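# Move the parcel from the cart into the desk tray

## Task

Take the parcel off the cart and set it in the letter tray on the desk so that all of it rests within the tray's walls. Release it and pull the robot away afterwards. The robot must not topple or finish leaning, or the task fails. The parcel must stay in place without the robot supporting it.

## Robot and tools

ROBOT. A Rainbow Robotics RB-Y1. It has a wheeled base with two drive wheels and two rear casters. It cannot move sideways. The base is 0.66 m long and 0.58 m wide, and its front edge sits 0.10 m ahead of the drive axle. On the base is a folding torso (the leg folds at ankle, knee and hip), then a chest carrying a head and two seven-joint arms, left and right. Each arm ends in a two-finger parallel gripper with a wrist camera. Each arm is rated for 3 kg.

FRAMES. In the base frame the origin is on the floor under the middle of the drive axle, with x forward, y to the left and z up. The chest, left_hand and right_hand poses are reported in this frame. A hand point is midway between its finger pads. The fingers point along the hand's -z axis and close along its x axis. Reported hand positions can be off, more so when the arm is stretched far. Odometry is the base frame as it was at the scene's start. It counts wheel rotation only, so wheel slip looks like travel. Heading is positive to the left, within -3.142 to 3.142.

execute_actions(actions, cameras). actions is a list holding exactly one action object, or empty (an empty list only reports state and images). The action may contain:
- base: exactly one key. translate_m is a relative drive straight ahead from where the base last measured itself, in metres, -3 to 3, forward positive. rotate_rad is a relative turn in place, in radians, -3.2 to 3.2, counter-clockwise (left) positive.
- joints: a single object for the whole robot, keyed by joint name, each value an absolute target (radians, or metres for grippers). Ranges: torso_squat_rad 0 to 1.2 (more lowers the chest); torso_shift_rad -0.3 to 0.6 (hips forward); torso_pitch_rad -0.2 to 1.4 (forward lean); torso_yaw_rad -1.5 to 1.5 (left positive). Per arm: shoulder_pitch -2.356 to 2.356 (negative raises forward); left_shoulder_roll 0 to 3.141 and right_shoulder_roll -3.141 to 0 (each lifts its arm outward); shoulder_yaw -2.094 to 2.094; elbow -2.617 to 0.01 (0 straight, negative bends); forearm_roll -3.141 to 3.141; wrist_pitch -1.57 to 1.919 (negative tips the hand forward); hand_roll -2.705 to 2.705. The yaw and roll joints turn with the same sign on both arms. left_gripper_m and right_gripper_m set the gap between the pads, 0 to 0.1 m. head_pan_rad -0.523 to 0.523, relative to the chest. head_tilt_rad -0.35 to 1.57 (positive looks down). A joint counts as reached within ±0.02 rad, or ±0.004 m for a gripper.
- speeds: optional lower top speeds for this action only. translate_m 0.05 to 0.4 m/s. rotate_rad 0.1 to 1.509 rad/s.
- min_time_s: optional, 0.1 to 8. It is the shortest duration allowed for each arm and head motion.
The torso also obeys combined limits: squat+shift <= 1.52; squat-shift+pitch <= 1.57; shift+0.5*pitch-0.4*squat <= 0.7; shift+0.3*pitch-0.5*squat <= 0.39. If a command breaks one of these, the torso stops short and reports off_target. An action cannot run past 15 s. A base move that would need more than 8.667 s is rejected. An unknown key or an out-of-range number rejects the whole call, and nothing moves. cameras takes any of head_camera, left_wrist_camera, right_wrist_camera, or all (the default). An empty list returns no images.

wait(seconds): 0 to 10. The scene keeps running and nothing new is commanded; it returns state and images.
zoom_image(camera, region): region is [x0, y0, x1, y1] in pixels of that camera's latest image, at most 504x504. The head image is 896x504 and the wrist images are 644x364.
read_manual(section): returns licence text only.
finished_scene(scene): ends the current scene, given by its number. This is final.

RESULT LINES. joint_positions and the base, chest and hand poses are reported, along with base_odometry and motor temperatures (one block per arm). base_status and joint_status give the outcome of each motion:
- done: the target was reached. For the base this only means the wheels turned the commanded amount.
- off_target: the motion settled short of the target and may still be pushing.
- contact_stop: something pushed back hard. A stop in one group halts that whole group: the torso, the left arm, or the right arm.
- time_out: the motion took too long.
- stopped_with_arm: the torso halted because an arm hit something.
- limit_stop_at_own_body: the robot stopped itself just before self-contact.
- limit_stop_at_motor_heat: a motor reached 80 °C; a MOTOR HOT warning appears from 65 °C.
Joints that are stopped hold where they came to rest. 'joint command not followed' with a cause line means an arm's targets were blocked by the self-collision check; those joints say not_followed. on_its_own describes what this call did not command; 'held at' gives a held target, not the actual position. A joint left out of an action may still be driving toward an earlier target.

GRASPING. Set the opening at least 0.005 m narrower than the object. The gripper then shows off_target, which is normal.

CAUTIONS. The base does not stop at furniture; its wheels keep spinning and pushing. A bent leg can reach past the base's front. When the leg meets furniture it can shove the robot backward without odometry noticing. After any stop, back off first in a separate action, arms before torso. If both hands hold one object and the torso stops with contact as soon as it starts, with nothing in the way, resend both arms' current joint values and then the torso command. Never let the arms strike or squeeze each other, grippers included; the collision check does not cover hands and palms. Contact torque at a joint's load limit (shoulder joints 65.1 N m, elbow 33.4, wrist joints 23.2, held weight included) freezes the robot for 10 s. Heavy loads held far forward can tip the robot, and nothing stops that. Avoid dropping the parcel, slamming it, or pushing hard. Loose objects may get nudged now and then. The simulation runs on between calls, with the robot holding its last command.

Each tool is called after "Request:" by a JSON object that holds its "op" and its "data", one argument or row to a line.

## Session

Request:
{"op": "execute_actions", "data": {
  "actions": []
}}

Scene clock: 0.00 s.
Motor temperatures (°C, as the motors report them): left_arm=[31 31 33 33 33 35 33] | right_arm=[34 28 32 28 40 33 31]
base_odometry: x=+0.000 y=+0.000 heading=+0.000 (m, m, rad; odometry frame)
base_status: not commanded
joint_positions: torso_squat_rad=+0.350 torso_shift_rad=+0.000 torso_pitch_rad=+0.000 torso_yaw_rad=+0.001 left_shoulder_pitch_rad=+0.032 left_shoulder_roll_rad=+0.008 left_shoulder_yaw_rad=+0.024 left_elbow_rad=-0.154 left_forearm_roll_rad=-0.020 left_wrist_pitch_rad=+0.010 left_hand_roll_rad=-0.031 left_gripper_m=+0.100 right_shoulder_pitch_rad=+0.014 right_shoulder_roll_rad=-0.042 right_shoulder_yaw_rad=-0.009 right_elbow_rad=-0.291 right_forearm_roll_rad=-0.018 right_wrist_pitch_rad=+0.007 right_hand_roll_rad=+0.045 right_gripper_m=+0.099 head_pan_rad=+0.000 head_tilt_rad=+0.400
joint_status: not commanded
chest: x=-0.2284 y=-0.0004 z=+1.2475 quat_wxyz=(+1.000, +0.000, +0.000, +0.000) (m; base frame)
left_hand: x=-0.1784 y=+0.2287 z=+0.5640 quat_wxyz=(+0.998, +0.007, -0.057, -0.008) (m; base frame)
right_hand: x=-0.0982 y=-0.2534 z=+0.5749 quat_wxyz=(+0.990, -0.023, -0.135, +0.010) (m; base frame)
pictures: head_camera, left_wrist_camera, right_wrist_camera
camera_calibration (this result's frames):
head_camera: T_world_to_cam=[[0.0229678, -0.998799, 0.0432802, -0.0580153], [-0.352864, -0.0486044, -0.934411, 1.33931], [0.935393, 0.00618932, -0.353557, 0.645891], [0, 0, 0, 1]] pos_world=[-0.130235, 0.00315317, 1.48234]
left_wrist_camera: T_world_to_cam=[[0.99062, 0.0269999, 0.133952, 0.0954326], [-0.0615674, -0.786955, 0.613931, -0.148927], [0.121991, -0.61642, -0.777911, 0.68829], [0, 0, 0, 1]] pos_world=[-0.187671, 0.3045, 0.614076]
right_wrist_camera: T_world_to_cam=[[-0.964172, -0.0426814, -0.261821, 0.0431857], [-0.190898, 0.796958, 0.573075, -0.116511], [0.184201, 0.602524, -0.776553, 0.704962], [0, 0, 0, 1]] pos_world=[-0.110458, -0.33006, 0.625517]
Images, in order (width x height): head_camera 896x504, left_wrist_camera 644x364, right_wrist_camera 644x364.

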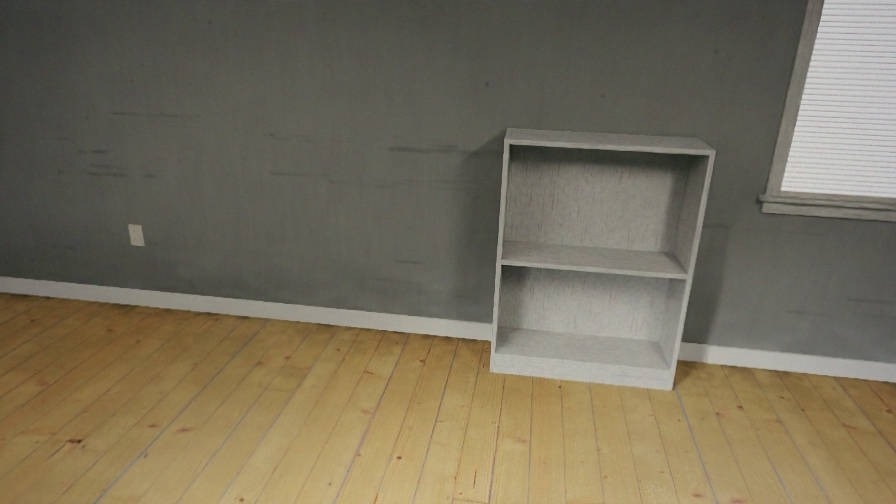

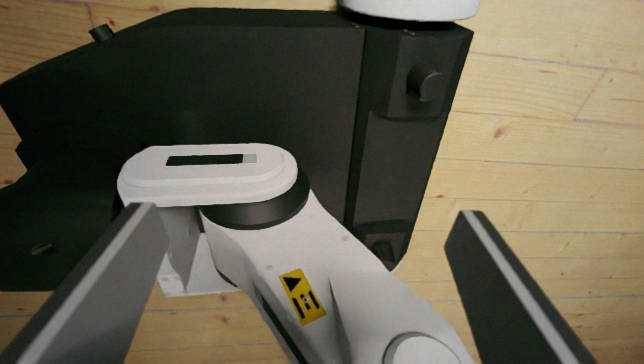

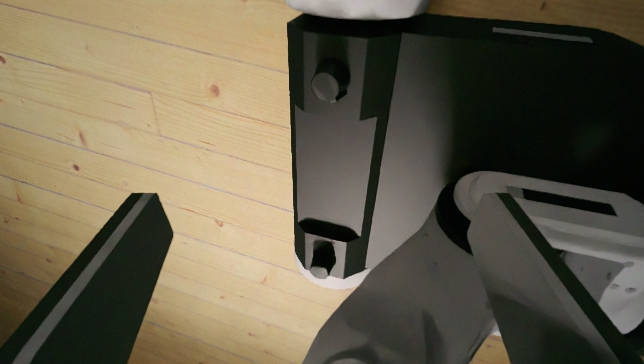

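Likely a similar layout: cart behind.

Request:
{"op": "execute_actions", "data": {
  "actions": [
    {"base":{"rotate_rad":-2.6},"joints":{"head_pan_rad":-0.3}}
  ],
  "cameras": ["head_camera"]
}}

Scene clock: 11.00 s.
Motor temperatures (°C, as the motors report them): left_arm=[31 31 33 33 33 35 33] | right_arm=[34 28 32 28 40 33 31]
base_odometry: x=+0.000 y=+0.000 heading=-2.599 (m, m, rad; odometry frame)
base_status: done
joint_positions: torso_squat_rad=+0.350 torso_shift_rad=-0.001 torso_pitch_rad=+0.000 torso_yaw_rad=+0.001 left_shoulder_pitch_rad=+0.032 left_shoulder_roll_rad=+0.008 left_shoulder_yaw_rad=+0.024 left_elbow_rad=-0.154 left_forearm_roll_rad=-0.020 left_wrist_pitch_rad=+0.010 left_hand_roll_rad=-0.031 left_gripper_m=+0.100 right_shoulder_pitch_rad=+0.014 right_shoulder_roll_rad=-0.042 right_shoulder_yaw_rad=-0.009 right_elbow_rad=-0.291 right_forearm_roll_rad=-0.018 right_wrist_pitch_rad=+0.007 right_hand_roll_rad=+0.045 right_gripper_m=+0.099 head_pan_rad=-0.300 head_tilt_rad=+0.400
joint_status: all done
chest: x=-0.2284 y=-0.0004 z=+1.2475 quat_wxyz=(+1.000, +0.000, +0.000, +0.000) (m; base frame)
left_hand: x=-0.1784 y=+0.2287 z=+0.5640 quat_wxyz=(+0.998, +0.007, -0.057, -0.008) (m; base frame)
right_hand: x=-0.0983 y=-0.2534 z=+0.5749 quat_wxyz=(+0.990, -0.023, -0.135, +0.010) (m; base frame)
pictures: head_camera
camera_calibration (this result's frames):
head_camera: T_world_to_cam=[[-0.273229, -0.960976, 0.0432452, -0.119101], [-0.351611, 0.0579244, -0.934353, 1.33951], [0.895386, -0.270498, -0.353716, 0.637792], [0, 0, 0, 1]] pos_world=[-0.132626, -0.0195225, 1.48232]
Images, in order (width x height): head_camera 896x504.

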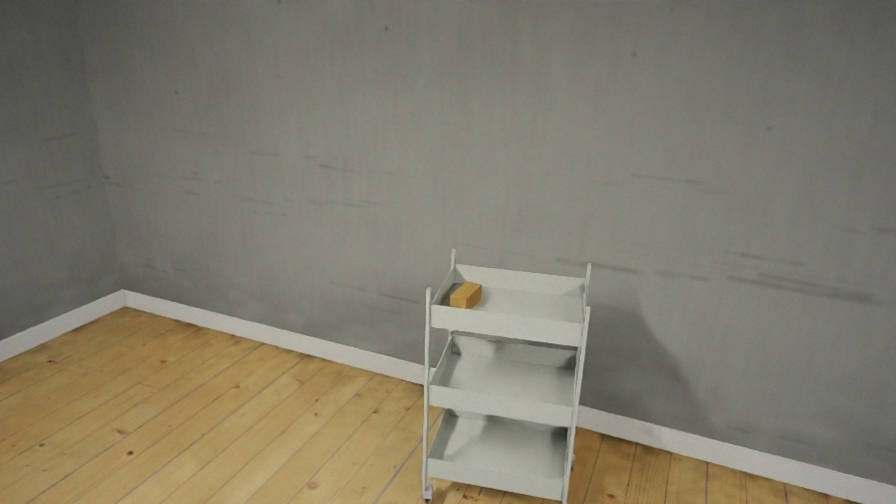

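Request:
{"op": "execute_actions", "data": {
  "actions": [
    {"base":{"rotate_rad":-0.505},"joints":{"torso_squat_rad":0.1,"torso_pitch_rad":0.4,"torso_shift_rad":0.25,"head_tilt_rad":0.5,"head_pan_rad":0,"left_shoulder_pitch_rad":-1.316,"left_shoulder_roll_rad":0.2575,"left_shoulder_yaw_rad":0.337,"left_elbow_rad":-0.6,"left_forearm_roll_rad":0,"left_wrist_pitch_rad":1.5,"left_hand_roll_rad":1.4}}
  ],
  "cameras": []
}}

Request:
{"op": "execute_actions", "data": {
  "actions": [
    {"base":{"translate_m":1.05},"joints":{"head_tilt_rad":0.6,"head_pan_rad":0.25}}
  ],
  "cameras": ["head_camera","left_wrist_camera"]
}}

Scene clock: 19.90 s.
Motor temperatures (°C, as the motors report them): left_arm=[31 31 33 33 33 35 33] | right_arm=[34 28 32 28 40 33 31]
base_odometry: x=+0.000 y=+0.000 heading=-3.103 (m, m, rad; odometry frame)
base_status: done
joint_positions: torso_squat_rad=+0.100 torso_shift_rad=+0.250 torso_pitch_rad=+0.400 torso_yaw_rad=+0.001 left_shoulder_pitch_rad=-1.317 left_shoulder_roll_rad=+0.258 left_shoulder_yaw_rad=+0.337 left_elbow_rad=-0.600 left_forearm_roll_rad=+0.000 left_wrist_pitch_rad=+1.500 left_hand_roll_rad=+1.400 left_gripper_m=+0.100 right_shoulder_pitch_rad=+0.013 right_shoulder_roll_rad=-0.042 right_shoulder_yaw_rad=-0.009 right_elbow_rad=-0.291 right_forearm_roll_rad=-0.018 right_wrist_pitch_rad=+0.007 right_hand_roll_rad=+0.045 right_gripper_m=+0.099 head_pan_rad=+0.000 head_tilt_rad=+0.500
joint_status: all done
chest: x=+0.0648 y=-0.0005 z=+1.2403 quat_wxyz=(+0.980, +0.001, +0.199, +0.000) (m; base frame)
left_hand: x=+0.5851 y=+0.2202 z=+0.8880 quat_wxyz=(+0.765, +0.000, -0.001, +0.644) (m; base frame)
right_hand: x=-0.0773 y=-0.2534 z=+0.5702 quat_wxyz=(+0.998, -0.021, +0.064, +0.015) (m; base frame)
pictures: none
No camera images: the call's "cameras" was empty. Leave "cameras" out to get every camera's image.

Scene clock: 23.97 s.
Motor temperatures (°C, as the motors report them): left_arm=[32 31 33 33 33 35 33] | right_arm=[34 28 32 28 40 33 31]
base_odometry: x=-1.049 y=-0.040 heading=-3.103 (m, m, rad; odometry frame)
base_status: done
joint_positions: torso_squat_rad=+0.100 torso_shift_rad=+0.250 torso_pitch_rad=+0.400 torso_yaw_rad=+0.001 left_shoulder_pitch_rad=-1.316 left_shoulder_roll_rad=+0.258 left_shoulder_yaw_rad=+0.337 left_elbow_rad=-0.600 left_forearm_roll_rad=+0.000 left_wrist_pitch_rad=+1.500 left_hand_roll_rad=+1.400 left_gripper_m=+0.100 right_shoulder_pitch_rad=+0.013 right_shoulder_roll_rad=-0.042 right_shoulder_yaw_rad=-0.009 right_elbow_rad=-0.291 right_forearm_roll_rad=-0.018 right_wrist_pitch_rad=+0.007 right_hand_roll_rad=+0.045 right_gripper_m=+0.099 head_pan_rad=+0.250 head_tilt_rad=+0.600
joint_status: all done
chest: x=+0.0648 y=-0.0004 z=+1.2404 quat_wxyz=(+0.980, +0.001, +0.199, +0.000) (m; base frame)
left_hand: x=+0.5849 y=+0.2202 z=+0.8880 quat_wxyz=(+0.765, +0.000, -0.001, +0.644) (m; base frame)
right_hand: x=-0.0771 y=-0.2534 z=+0.5702 quat_wxyz=(+0.998, -0.021, +0.064, +0.015) (m; base frame)
pictures: head_camera, left_wrist_camera
camera_calibration (this result's frames):
head_camera: T_world_to_cam=[[0.270303, -0.960005, -0.0729873, 0.0592085], [-0.792546, -0.178828, -0.583002, 1.01419], [0.546633, 0.215433, -0.809185, 0.997983], [0, 0, 0, 1]] pos_world=[0.242256, 0.0232072, 1.40315]
left_wrist_camera: T_world_to_cam=[[0.127104, 0.991664, 0.0211347, -0.311074], [0.769707, -0.112049, 0.628488, -0.955276], [0.625617, -0.0636156, -0.777532, 0.425306], [0, 0, 0, 1]] pos_world=[0.508742, 0.228499, 0.937643]
Images, in order (width x height): head_camera 896x504, left_wrist_camera 644x364.

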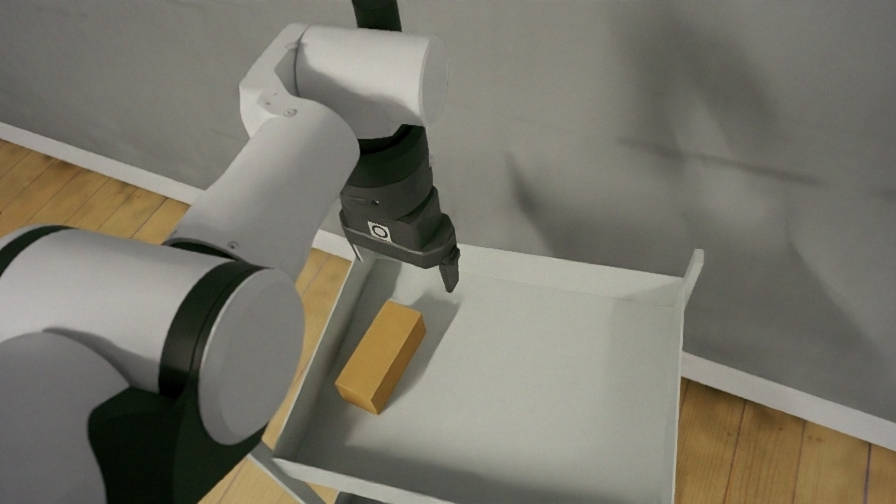

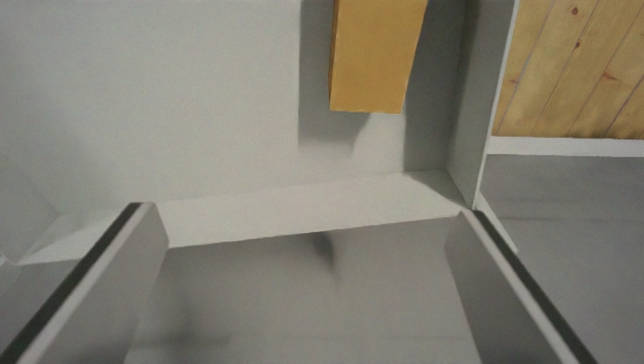

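Request:
{"op": "execute_actions", "data": {
  "actions": [
    {"joints":{"torso_squat_rad":0.58,"torso_yaw_rad":0.075,"left_hand_roll_rad":1.35,"left_gripper_m":0.085}}
  ],
  "cameras": ["head_camera","left_wrist_camera"]
}}

Scene clock: 28.93 s.
Motor temperatures (°C, as the motors report them): left_arm=[32 31 33 33 33 35 33] | right_arm=[34 28 32 28 40 33 31]
base_odometry: x=-1.049 y=-0.040 heading=-3.103 (m, m, rad; odometry frame)
base_status: not commanded
joint_positions: torso_squat_rad=+0.580 torso_shift_rad=+0.250 torso_pitch_rad=+0.400 torso_yaw_rad=+0.075 left_shoulder_pitch_rad=-1.316 left_shoulder_roll_rad=+0.258 left_shoulder_yaw_rad=+0.337 left_elbow_rad=-0.600 left_forearm_roll_rad=+0.000 left_wrist_pitch_rad=+1.500 left_hand_roll_rad=+1.350 left_gripper_m=+0.085 right_shoulder_pitch_rad=+0.013 right_shoulder_roll_rad=-0.042 right_shoulder_yaw_rad=-0.009 right_elbow_rad=-0.291 right_forearm_roll_rad=-0.018 right_wrist_pitch_rad=+0.007 right_hand_roll_rad=+0.045 right_gripper_m=+0.099 head_pan_rad=+0.250 head_tilt_rad=+0.600
joint_status: all done
chest: x=+0.0373 y=-0.0004 z=+1.1329 quat_wxyz=(+0.979, +0.008, +0.198, +0.037) (m; base frame)
left_hand: x=+0.5409 y=+0.2652 z=+0.7876 quat_wxyz=(+0.759, +0.011, -0.010, +0.651) (m; base frame)
right_hand: x=-0.0876 y=-0.2430 z=+0.4555 quat_wxyz=(+0.997, -0.008, +0.063, +0.050) (m; base frame)
pictures: head_camera, left_wrist_camera
camera_calibration (this result's frames):
head_camera: T_world_to_cam=[[0.33506, -0.936845, -0.100279, 0.0873456], [-0.778965, -0.215564, -0.588851, 0.9358], [0.530045, 0.275414, -0.801997, 0.91854], [0, 0, 0, 1]] pos_world=[0.212822, 0.0305756, 1.29647]
left_wrist_camera: T_world_to_cam=[[0.108909, 0.992808, 0.049721, -0.360986], [0.772174, -0.115993, 0.624735, -0.850567], [0.626008, -0.0296457, -0.779253, 0.369819], [0, 0, 0, 1]] pos_world=[0.46459, 0.270693, 0.837509]
Images, in order (width x height): head_camera 896x504, left_wrist_camera 644x364.

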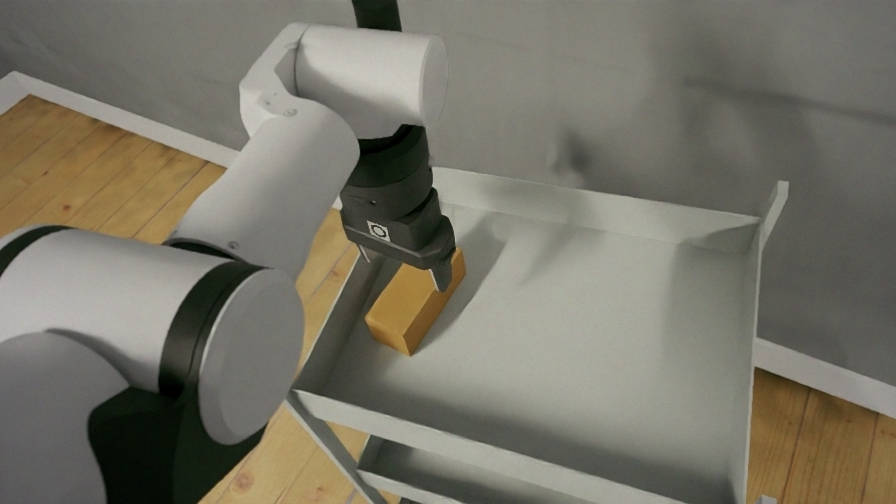

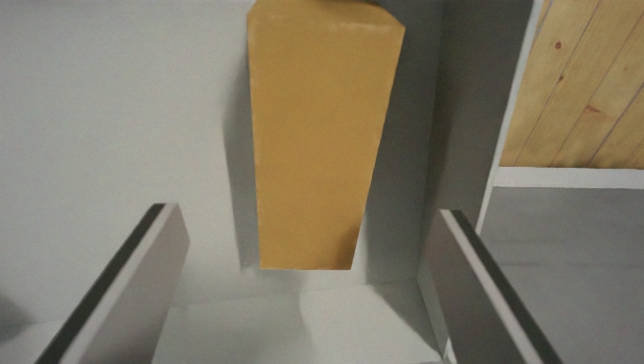

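Request:
{"op": "execute_actions", "data": {
  "actions": [
    {"joints":{"torso_squat_rad":0.74,"torso_yaw_rad":0.072,"left_gripper_m":0.073}}
  ],
  "cameras": ["head_camera","left_wrist_camera"]
}}

Request:
{"op": "execute_actions", "data": {
  "actions": [
    {"joints":{"left_gripper_m":0.03}}
  ],
  "cameras": ["left_wrist_camera"]
}}

Scene clock: 34.80 s.
Motor temperatures (°C, as the motors report them): left_arm=[32 31 33 33 33 35 33] | right_arm=[34 28 32 28 40 33 31]
base_odometry: x=-1.049 y=-0.040 heading=-3.103 (m, m, rad; odometry frame)
base_status: not commanded
joint_positions: torso_squat_rad=+0.740 torso_shift_rad=+0.250 torso_pitch_rad=+0.400 torso_yaw_rad=+0.072 left_shoulder_pitch_rad=-1.316 left_shoulder_roll_rad=+0.258 left_shoulder_yaw_rad=+0.337 left_elbow_rad=-0.600 left_forearm_roll_rad=+0.000 left_wrist_pitch_rad=+1.500 left_hand_roll_rad=+1.350 left_gripper_m=+0.073 right_shoulder_pitch_rad=+0.013 right_shoulder_roll_rad=-0.042 right_shoulder_yaw_rad=-0.009 right_elbow_rad=-0.291 right_forearm_roll_rad=-0.018 right_wrist_pitch_rad=+0.007 right_hand_roll_rad=+0.045 right_gripper_m=+0.099 head_pan_rad=+0.250 head_tilt_rad=+0.600
joint_status: all done
chest: x=+0.0203 y=-0.0004 z=+1.0664 quat_wxyz=(+0.979, +0.008, +0.198, +0.035) (m; base frame)
left_hand: x=+0.5246 y=+0.2636 z=+0.7208 quat_wxyz=(+0.760, +0.011, -0.010, +0.650) (m; base frame)
right_hand: x=-0.1052 y=-0.2434 z=+0.3893 quat_wxyz=(+0.997, -0.009, +0.063, +0.048) (m; base frame)
pictures: head_camera, left_wrist_camera
camera_calibration (this result's frames):
head_camera: T_world_to_cam=[[0.332597, -0.937833, -0.0992413, 0.0853242], [-0.779535, -0.214172, -0.588604, 0.883198], [0.530758, 0.27313, -0.802307, 0.874538], [0, 0, 0, 1]] pos_world=[0.195937, 0.0303131, 1.22997]
left_wrist_camera: T_world_to_cam=[[0.111508, 0.992574, 0.0486108, -0.35472], [0.771896, -0.117318, 0.624831, -0.796041], [0.625894, -0.0321515, -0.779245, 0.328643], [0, 0, 0, 1]] pos_world=[0.44832, 0.269262, 0.770728]
Images, in order (width x height): head_camera 896x504, left_wrist_camera 644x364.

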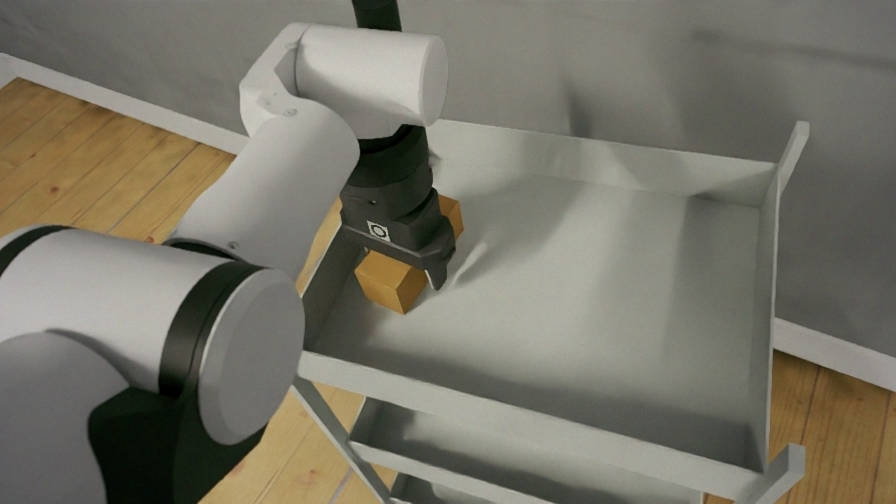

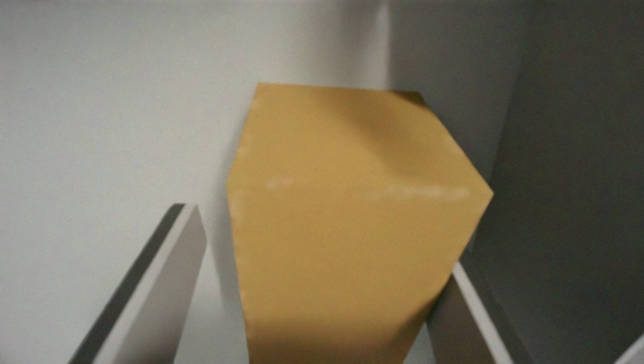

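Scene clock: 35.70 s.
Motor temperatures (°C, as the motors report them): left_arm=[32 31 33 33 33 35 33] | right_arm=[34 28 32 28 40 33 31]
base_odometry: x=-1.049 y=-0.040 heading=-3.103 (m, m, rad; odometry frame)
base_status: not commanded
joint_positions: torso_squat_rad=+0.740 torso_shift_rad=+0.250 torso_pitch_rad=+0.400 torso_yaw_rad=+0.072 left_shoulder_pitch_rad=-1.316 left_shoulder_roll_rad=+0.258 left_shoulder_yaw_rad=+0.337 left_elbow_rad=-0.600 left_forearm_roll_rad=+0.000 left_wrist_pitch_rad=+1.500 left_hand_roll_rad=+1.350 left_gripper_m=+0.052 right_shoulder_pitch_rad=+0.013 right_shoulder_roll_rad=-0.042 right_shoulder_yaw_rad=-0.009 right_elbow_rad=-0.291 right_forearm_roll_rad=-0.018 right_wrist_pitch_rad=+0.007 right_hand_roll_rad=+0.045 right_gripper_m=+0.099 head_pan_rad=+0.250 head_tilt_rad=+0.600
joint_status: left_gripper_m off_target (ended at +0.052, target +0.030)
chest: x=+0.0203 y=-0.0004 z=+1.0664 quat_wxyz=(+0.979, +0.008, +0.198, +0.035) (m; base frame)
left_hand: x=+0.5246 y=+0.2636 z=+0.7208 quat_wxyz=(+0.760, +0.011, -0.010, +0.650) (m; base frame)
right_hand: x=-0.1052 y=-0.2434 z=+0.3893 quat_wxyz=(+0.997, -0.009, +0.063, +0.048) (m; base frame)
pictures: left_wrist_camera
camera_calibration (this result's frames):
left_wrist_camera: T_world_to_cam=[[0.111508, 0.992574, 0.0486096, -0.354718], [0.771896, -0.117316, 0.624831, -0.796042], [0.625894, -0.032152, -0.779245, 0.328643], [0, 0, 0, 1]] pos_world=[0.448319, 0.269262, 0.770728]
Images, in order (width x height): left_wrist_camera 644x364.

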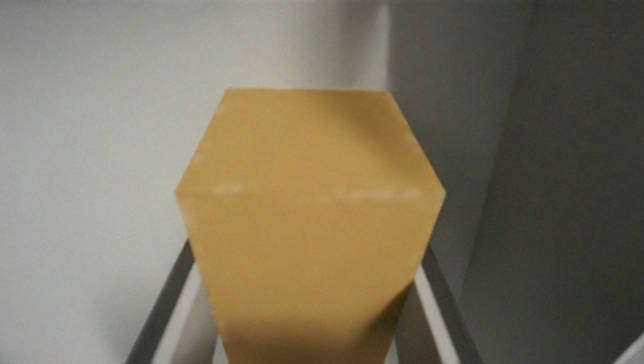

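Request:
{"op": "execute_actions", "data": {
  "actions": [
    {"joints":{"torso_squat_rad":0.2}}
  ],
  "cameras": []
}}

Request:
{"op": "execute_actions", "data": {
  "actions": [
    {"base":{"translate_m":-0.4},"joints":{"torso_squat_rad":0.05,"torso_yaw_rad":0,"torso_pitch_rad":0.2,"left_elbow_rad":-0.8,"left_wrist_pitch_rad":1.9,"head_pan_rad":0,"head_tilt_rad":0.3}}
  ],
  "cameras": ["left_wrist_camera"]
}}

Request:
{"op": "execute_actions", "data": {
  "actions": [
    {"base":{"rotate_rad":-1.6}}
  ],
  "cameras": ["head_camera"]
}}

Scene clock: 59.87 s.
Motor temperatures (°C, as the motors report them): left_arm=[32 31 33 33 33 35 33] | right_arm=[34 28 32 28 40 33 31]
base_odometry: x=-1.049 y=-0.040 heading=-3.103 (m, m, rad; odometry frame)
base_status: not commanded
joint_positions: torso_squat_rad=+0.200 torso_shift_rad=+0.250 torso_pitch_rad=+0.400 torso_yaw_rad=+0.072 left_shoulder_pitch_rad=-1.316 left_shoulder_roll_rad=+0.258 left_shoulder_yaw_rad=+0.337 left_elbow_rad=-0.600 left_forearm_roll_rad=+0.000 left_wrist_pitch_rad=+1.500 left_hand_roll_rad=+1.350 left_gripper_m=+0.052 right_shoulder_pitch_rad=+0.013 right_shoulder_roll_rad=-0.042 right_shoulder_yaw_rad=-0.009 right_elbow_rad=-0.291 right_forearm_roll_rad=-0.018 right_wrist_pitch_rad=+0.007 right_hand_roll_rad=+0.045 right_gripper_m=+0.099 head_pan_rad=+0.250 head_tilt_rad=+0.600
joint_status: all done
chest: x=+0.0623 y=-0.0004 z=+1.2302 quat_wxyz=(+0.979, +0.008, +0.199, +0.035) (m; base frame)
left_hand: x=+0.5664 y=+0.2635 z=+0.8845 quat_wxyz=(+0.760, +0.011, -0.010, +0.650) (m; base frame)
right_hand: x=-0.0634 y=-0.2434 z=+0.5531 quat_wxyz=(+0.997, -0.009, +0.063, +0.048) (m; base frame)
pictures: none
No camera images: the call's "cameras" was empty. Leave "cameras" out to get every camera's image.

Scene clock: 62.47 s.
Motor temperatures (°C, as the motors report them): left_arm=[32 31 33 33 33 35 33] | right_arm=[34 28 32 28 40 33 31]
base_odometry: x=-0.650 y=-0.025 heading=-3.102 (m, m, rad; odometry frame)
base_status: done
joint_positions: torso_squat_rad=+0.050 torso_shift_rad=+0.250 torso_pitch_rad=+0.200 torso_yaw_rad=+0.000 left_shoulder_pitch_rad=-1.316 left_shoulder_roll_rad=+0.258 left_shoulder_yaw_rad=+0.337 left_elbow_rad=-0.800 left_forearm_roll_rad=+0.000 left_wrist_pitch_rad=+1.900 left_hand_roll_rad=+1.350 left_gripper_m=+0.052 right_shoulder_pitch_rad=+0.013 right_shoulder_roll_rad=-0.042 right_shoulder_yaw_rad=-0.009 right_elbow_rad=-0.291 right_forearm_roll_rad=-0.018 right_wrist_pitch_rad=+0.007 right_hand_roll_rad=+0.045 right_gripper_m=+0.099 head_pan_rad=+0.000 head_tilt_rad=+0.300
joint_status: all done
chest: x=+0.0064 y=-0.0005 z=+1.2612 quat_wxyz=(+0.995, +0.000, +0.100, +0.000) (m; base frame)
left_hand: x=+0.5348 y=+0.2196 z=+1.0655 quat_wxyz=(+0.781, +0.000, -0.001, +0.625) (m; base frame)
right_hand: x=+0.0001 y=-0.2535 z=+0.5762 quat_wxyz=(+0.999, -0.022, -0.036, +0.012) (m; base frame)
pictures: left_wrist_camera
camera_calibration (this result's frames):
left_wrist_camera: T_world_to_cam=[[0.176857, 0.984015, 0.0208585, -0.332532], [0.763396, -0.15052, 0.628148, -1.01613], [0.621247, -0.0951694, -0.777814, 0.604233], [0, 0, 0, 1]] pos_world=[0.459143, 0.231773, 1.1152]
Images, in order (width x height): left_wrist_camera 644x364.

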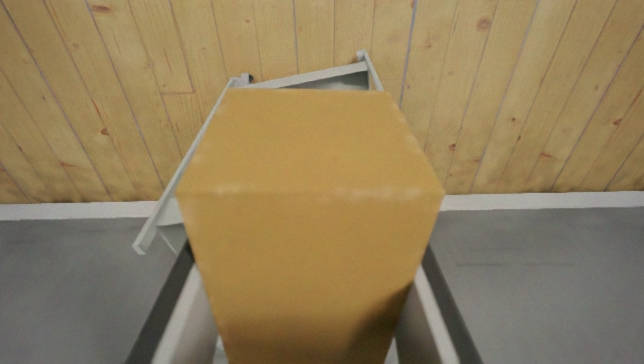

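Scene clock: 66.37 s.
Motor temperatures (°C, as the motors report them): left_arm=[32 31 33 33 33 35 33] | right_arm=[34 28 32 28 40 33 31]
base_odometry: x=-0.650 y=-0.025 heading=+1.582 (m, m, rad; odometry frame)
base_status: done
joint_positions: torso_squat_rad=+0.050 torso_shift_rad=+0.250 torso_pitch_rad=+0.200 torso_yaw_rad=+0.000 left_shoulder_pitch_rad=-1.316 left_shoulder_roll_rad=+0.258 left_shoulder_yaw_rad=+0.337 left_elbow_rad=-0.800 left_forearm_roll_rad=+0.000 left_wrist_pitch_rad=+1.900 left_hand_roll_rad=+1.350 left_gripper_m=+0.052 right_shoulder_pitch_rad=+0.013 right_shoulder_roll_rad=-0.042 right_shoulder_yaw_rad=-0.009 right_elbow_rad=-0.291 right_forearm_roll_rad=-0.018 right_wrist_pitch_rad=+0.007 right_hand_roll_rad=+0.045 right_gripper_m=+0.099 head_pan_rad=+0.000 head_tilt_rad=+0.300
joint_status: not commanded
chest: x=+0.0064 y=-0.0004 z=+1.2612 quat_wxyz=(+0.995, +0.000, +0.100, +0.000) (m; base frame)
left_hand: x=+0.5348 y=+0.2197 z=+1.0655 quat_wxyz=(+0.781, +0.000, -0.001, +0.625) (m; base frame)
right_hand: x=+0.0001 y=-0.2535 z=+0.5762 quat_wxyz=(+0.999, -0.022, -0.036, +0.012) (m; base frame)
pictures: head_camera
camera_calibration (this result's frames):
head_camera: T_world_to_cam=[[0.0262916, -0.99882, 0.0408336, -0.0612377], [-0.444731, -0.0482696, -0.894363, 1.38904], [0.895278, 0.00535425, -0.445475, 0.527724], [0, 0, 0, 1]] pos_world=[0.146897, 0.00305723, 1.47989]
Images, in order (width x height): head_camera 896x504.

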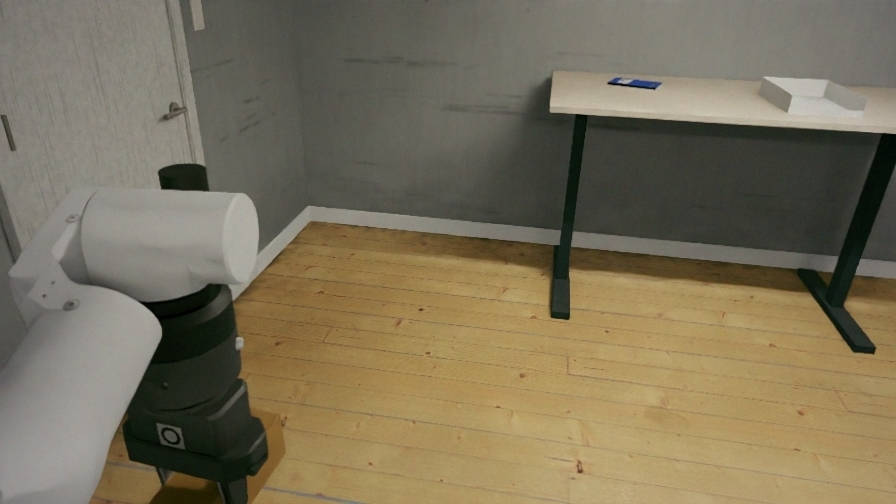

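Request:
{"op": "execute_actions", "data": {
  "actions": [
    {"base":{"rotate_rad":-0.55}}
  ],
  "cameras": ["head_camera"]
}}

Request:
{"op": "execute_actions", "data": {
  "actions": [
    {"base":{"translate_m":1.8}}
  ],
  "cameras": ["head_camera"]
}}

Scene clock: 74.43 s.
Motor temperatures (°C, as the motors report them): left_arm=[32 31 33 33 33 35 33] | right_arm=[34 28 32 28 40 33 31]
base_odometry: x=-0.650 y=-0.025 heading=+1.033 (m, m, rad; odometry frame)
base_status: done
joint_positions: torso_squat_rad=+0.050 torso_shift_rad=+0.250 torso_pitch_rad=+0.200 torso_yaw_rad=+0.000 left_shoulder_pitch_rad=-1.316 left_shoulder_roll_rad=+0.258 left_shoulder_yaw_rad=+0.337 left_elbow_rad=-0.800 left_forearm_roll_rad=+0.000 left_wrist_pitch_rad=+1.900 left_hand_roll_rad=+1.350 left_gripper_m=+0.052 right_shoulder_pitch_rad=+0.013 right_shoulder_roll_rad=-0.042 right_shoulder_yaw_rad=-0.009 right_elbow_rad=-0.291 right_forearm_roll_rad=-0.018 right_wrist_pitch_rad=+0.007 right_hand_roll_rad=+0.045 right_gripper_m=+0.099 head_pan_rad=+0.000 head_tilt_rad=+0.300
joint_status: not commanded
chest: x=+0.0064 y=-0.0004 z=+1.2612 quat_wxyz=(+0.995, +0.000, +0.100, +0.000) (m; base frame)
left_hand: x=+0.5348 y=+0.2197 z=+1.0655 quat_wxyz=(+0.781, +0.000, -0.001, +0.625) (m; base frame)
right_hand: x=+0.0001 y=-0.2535 z=+0.5762 quat_wxyz=(+0.999, -0.022, -0.036, +0.012) (m; base frame)
pictures: head_camera
camera_calibration (this result's frames):
head_camera: T_world_to_cam=[[0.0262866, -0.99882, 0.0408344, -0.0612388], [-0.444731, -0.0482682, -0.894363, 1.38904], [0.895278, 0.00534946, -0.445475, 0.527724], [0, 0, 0, 1]] pos_world=[0.146897, 0.00305659, 1.47989]
Images, in order (width x height): head_camera 896x504.

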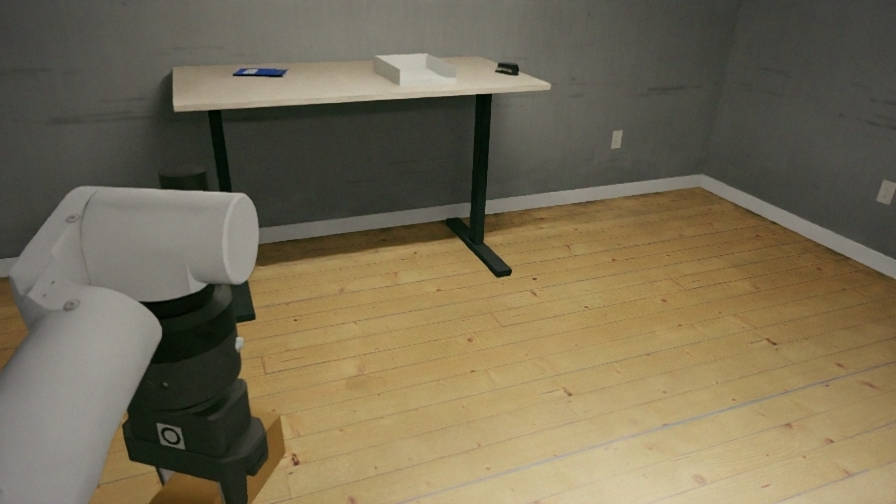

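Scene clock: 80.50 s.
Motor temperatures (°C, as the motors report them): left_arm=[32 31 33 33 33 35 33] | right_arm=[34 28 32 28 40 33 31]
base_odometry: x=+0.273 y=+1.521 heading=+1.033 (m, m, rad; odometry frame)
base_status: done
joint_positions: torso_squat_rad=+0.050 torso_shift_rad=+0.250 torso_pitch_rad=+0.200 torso_yaw_rad=+0.000 left_shoulder_pitch_rad=-1.316 left_shoulder_roll_rad=+0.258 left_shoulder_yaw_rad=+0.337 left_elbow_rad=-0.800 left_forearm_roll_rad=+0.000 left_wrist_pitch_rad=+1.900 left_hand_roll_rad=+1.350 left_gripper_m=+0.052 right_shoulder_pitch_rad=+0.013 right_shoulder_roll_rad=-0.042 right_shoulder_yaw_rad=-0.009 right_elbow_rad=-0.291 right_forearm_roll_rad=-0.018 right_wrist_pitch_rad=+0.007 right_hand_roll_rad=+0.045 right_gripper_m=+0.099 head_pan_rad=+0.000 head_tilt_rad=+0.300
joint_status: not commanded
chest: x=+0.0064 y=-0.0004 z=+1.2612 quat_wxyz=(+0.995, +0.000, +0.100, +0.000) (m; base frame)
left_hand: x=+0.5348 y=+0.2197 z=+1.0654 quat_wxyz=(+0.781, +0.000, -0.001, +0.625) (m; base frame)
right_hand: x=+0.0002 y=-0.2535 z=+0.5762 quat_wxyz=(+0.999, -0.022, -0.036, +0.012) (m; base frame)
pictures: head_camera
camera_calibration (this result's frames):
head_camera: T_world_to_cam=[[0.0262913, -0.99882, 0.0408312, -0.0612358], [-0.444857, -0.0482681, -0.8943, 1.38897], [0.895215, 0.00534829, -0.445601, 0.527823], [0, 0, 0, 1]] pos_world=[0.146989, 0.00305668, 1.47986]
Images, in order (width x height): head_camera 896x504.

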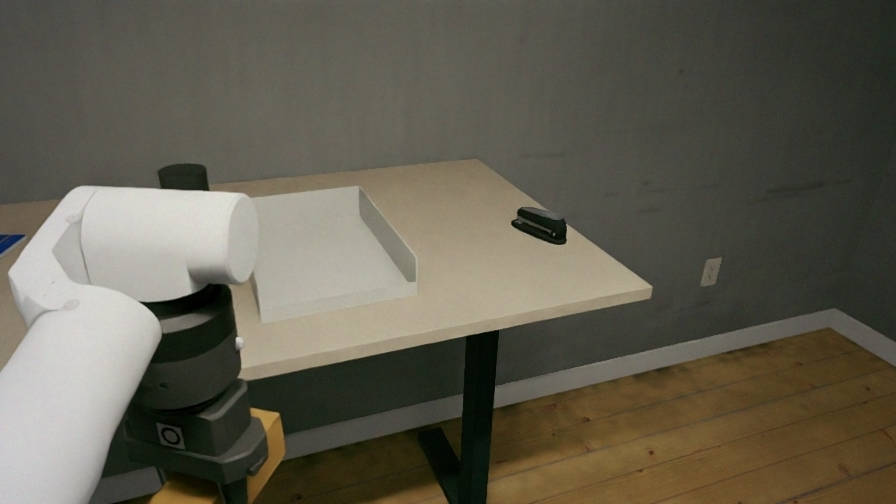

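Request:
{"op": "execute_actions", "data": {
  "actions": [
    {"base":{"translate_m":0.6},"joints":{"torso_pitch_rad":0.09,"left_hand_roll_rad":2.04,"head_pan_rad":0.3,"head_tilt_rad":0.75}}
  ],
  "cameras": ["head_camera","left_wrist_camera"]
}}

Scene clock: 89.60 s.
Motor temperatures (°C, as the motors report them): left_arm=[32 31 33 33 33 35 33] | right_arm=[34 28 32 28 40 33 31]
base_odometry: x=+0.580 y=+2.036 heading=+1.033 (m, m, rad; odometry frame)
base_status: done
joint_positions: torso_squat_rad=+0.050 torso_shift_rad=+0.250 torso_pitch_rad=+0.090 torso_yaw_rad=+0.000 left_shoulder_pitch_rad=-1.316 left_shoulder_roll_rad=+0.258 left_shoulder_yaw_rad=+0.337 left_elbow_rad=-0.800 left_forearm_roll_rad=+0.000 left_wrist_pitch_rad=+1.900 left_hand_roll_rad=+2.040 left_gripper_m=+0.052 right_shoulder_pitch_rad=+0.013 right_shoulder_roll_rad=-0.042 right_shoulder_yaw_rad=-0.009 right_elbow_rad=-0.291 right_forearm_roll_rad=-0.018 right_wrist_pitch_rad=+0.007 right_hand_roll_rad=+0.045 right_gripper_m=+0.099 head_pan_rad=+0.300 head_tilt_rad=+0.750
joint_status: all done
chest: x=-0.0272 y=-0.0004 z=+1.2661 quat_wxyz=(+0.999, +0.000, +0.045, +0.000) (m; base frame)
left_hand: x=+0.5195 y=+0.2196 z=+1.1295 quat_wxyz=(+0.523, -0.047, -0.030, +0.851) (m; base frame)
right_hand: x=+0.0417 y=-0.2535 z=+0.5845 quat_wxyz=(+0.996, -0.023, -0.091, +0.011) (m; base frame)
pictures: head_camera, left_wrist_camera
camera_calibration (this result's frames):
head_camera: T_world_to_cam=[[0.331018, -0.943619, 0.00333721, -0.00918438], [-0.67413, -0.238954, -0.698892, 1.0907], [0.660285, 0.229096, -0.71522, 0.979441], [0, 0, 0, 1]] pos_world=[0.0916018, 0.0275739, 1.46283]
left_wrist_camera: T_world_to_cam=[[-0.489108, 0.871572, -0.0337089, 0.101164], [0.610866, 0.36988, 0.700022, -1.16092], [0.622588, 0.321795, -0.713325, 0.498418], [0, 0, 0, 1]] pos_world=[0.448336, 0.180839, 1.17161]
Images, in order (width x height): head_camera 896x504, left_wrist_camera 644x364.

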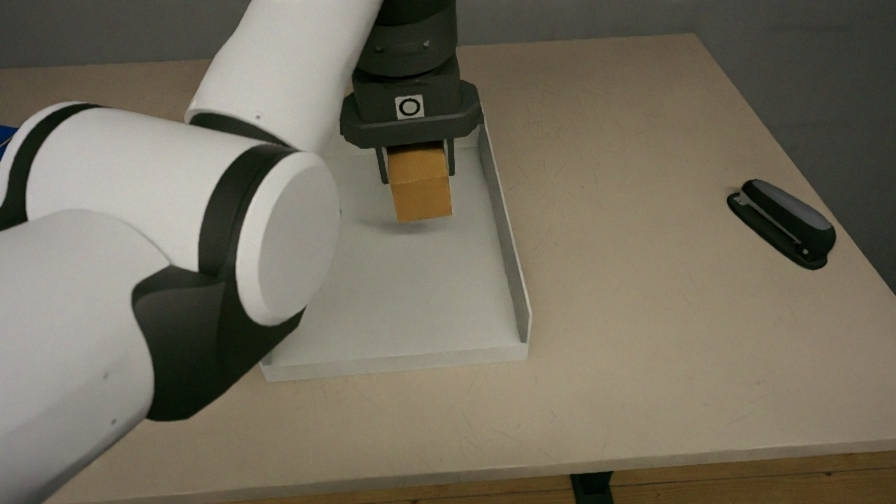

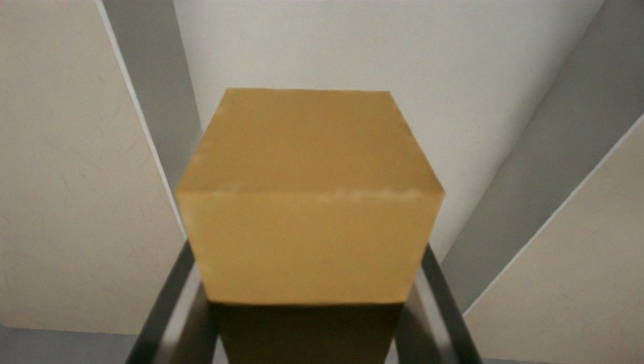

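Request:
{"op": "execute_actions", "data": {
  "actions": [
    {"joints":{"torso_pitch_rad":0.2,"torso_squat_rad":0.29,"torso_yaw_rad":0.05}}
  ],
  "cameras": ["head_camera","left_wrist_camera"]
}}

Scene clock: 94.67 s.
Motor temperatures (°C, as the motors report them): left_arm=[32 31 33 33 33 35 33] | right_arm=[34 28 32 28 40 33 31]
base_odometry: x=+0.580 y=+2.036 heading=+1.033 (m, m, rad; odometry frame)
base_status: not commanded
joint_positions: torso_squat_rad=+0.290 torso_shift_rad=+0.250 torso_pitch_rad=+0.200 torso_yaw_rad=+0.050 left_shoulder_pitch_rad=-1.316 left_shoulder_roll_rad=+0.258 left_shoulder_yaw_rad=+0.337 left_elbow_rad=-0.800 left_forearm_roll_rad=+0.000 left_wrist_pitch_rad=+1.900 left_hand_roll_rad=+2.040 left_gripper_m=+0.052 right_shoulder_pitch_rad=+0.013 right_shoulder_roll_rad=-0.042 right_shoulder_yaw_rad=-0.009 right_elbow_rad=-0.291 right_forearm_roll_rad=-0.018 right_wrist_pitch_rad=+0.007 right_hand_roll_rad=+0.045 right_gripper_m=+0.099 head_pan_rad=+0.300 head_tilt_rad=+0.750
joint_status: all done
chest: x=-0.0006 y=-0.0004 z=+1.2337 quat_wxyz=(+0.995, +0.003, +0.100, +0.025) (m; base frame)
left_hand: x=+0.5164 y=+0.2472 z=+1.0403 quat_wxyz=(+0.503, +0.003, -0.005, +0.865) (m; base frame)
right_hand: x=+0.0054 y=-0.2467 z=+0.5462 quat_wxyz=(+0.999, -0.016, -0.036, +0.036) (m; base frame)
pictures: head_camera, left_wrist_camera
camera_calibration (this result's frames):
head_camera: T_world_to_cam=[[0.375145, -0.926003, -0.0422502, 0.0383917], [-0.734278, -0.269036, -0.623262, 0.992666], [0.565776, 0.264837, -0.780871, 1.01965], [0, 0, 0, 1]] pos_world=[0.137595, 0.0325712, 1.41653]
left_wrist_camera: T_world_to_cam=[[-0.531901, 0.846322, 0.0286452, 0.036129], [0.665185, 0.396648, 0.632613, -1.07131], [0.524032, 0.355542, -0.773938, 0.533475], [0, 0, 0, 1]] pos_world=[0.45228, 0.204684, 1.08957]
Images, in order (width x height): head_camera 896x504, left_wrist_camera 644x364.

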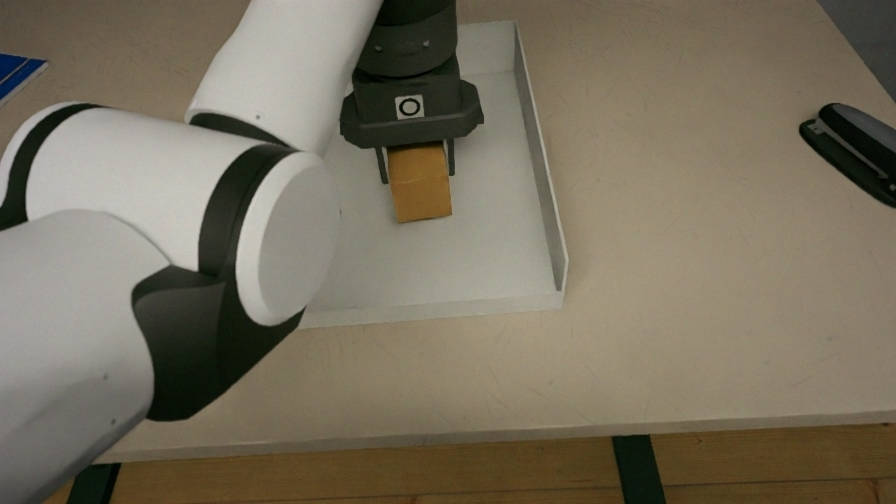

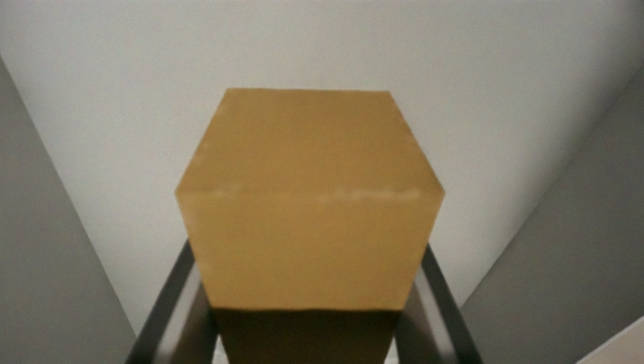

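Request:
{"op": "execute_actions", "data": {
  "actions": [
    {"joints":{"torso_squat_rad":0.39}}
  ],
  "cameras": ["head_camera","left_wrist_camera"]
}}

Scene clock: 98.53 s.
Motor temperatures (°C, as the motors report them): left_arm=[32 31 33 33 33 35 33] | right_arm=[34 28 32 28 40 33 31]
base_odometry: x=+0.580 y=+2.036 heading=+1.033 (m, m, rad; odometry frame)
base_status: not commanded
joint_positions: torso_squat_rad=+0.390 torso_shift_rad=+0.250 torso_pitch_rad=+0.200 torso_yaw_rad=+0.050 left_shoulder_pitch_rad=-1.316 left_shoulder_roll_rad=+0.258 left_shoulder_yaw_rad=+0.337 left_elbow_rad=-0.800 left_forearm_roll_rad=+0.000 left_wrist_pitch_rad=+1.900 left_hand_roll_rad=+2.040 left_gripper_m=+0.052 right_shoulder_pitch_rad=+0.013 right_shoulder_roll_rad=-0.042 right_shoulder_yaw_rad=-0.009 right_elbow_rad=-0.291 right_forearm_roll_rad=-0.018 right_wrist_pitch_rad=+0.007 right_hand_roll_rad=+0.045 right_gripper_m=+0.099 head_pan_rad=+0.300 head_tilt_rad=+0.750
joint_status: all done
chest: x=-0.0064 y=-0.0004 z=+1.2111 quat_wxyz=(+0.995, +0.003, +0.100, +0.025) (m; base frame)
left_hand: x=+0.5106 y=+0.2472 z=+1.0178 quat_wxyz=(+0.503, +0.003, -0.005, +0.865) (m; base frame)
right_hand: x=-0.0003 y=-0.2467 z=+0.5236 quat_wxyz=(+0.999, -0.016, -0.036, +0.036) (m; base frame)
pictures: head_camera, left_wrist_camera
camera_calibration (this result's frames):
head_camera: T_world_to_cam=[[0.375151, -0.926003, -0.0422043, 0.0395818], [-0.734204, -0.269037, -0.623349, 0.974396], [0.565868, 0.264836, -0.780804, 1.00524], [0, 0, 0, 1]] pos_world=[0.131722, 0.0325772, 1.39395]
left_wrist_camera: T_world_to_cam=[[-0.531905, 0.846322, 0.02858, 0.0337382], [0.665107, 0.396648, 0.632695, -1.05323], [0.524127, 0.355542, -0.773874, 0.518976], [0, 0, 0, 1]] pos_world=[0.446447, 0.20469, 1.06703]
Images, in order (width x height): head_camera 896x504, left_wrist_camera 644x364.

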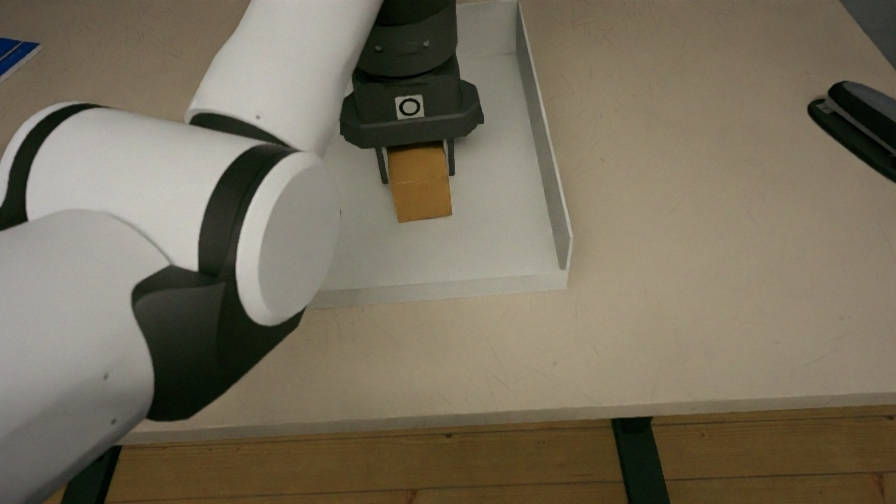

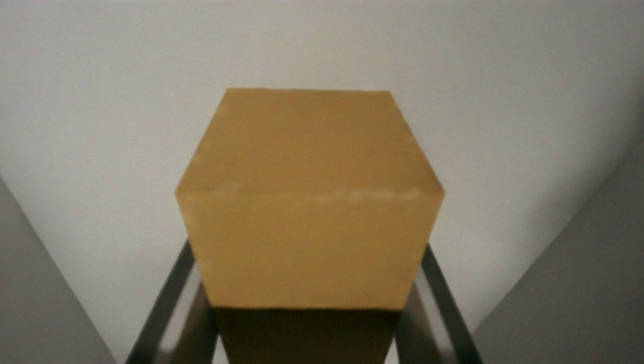

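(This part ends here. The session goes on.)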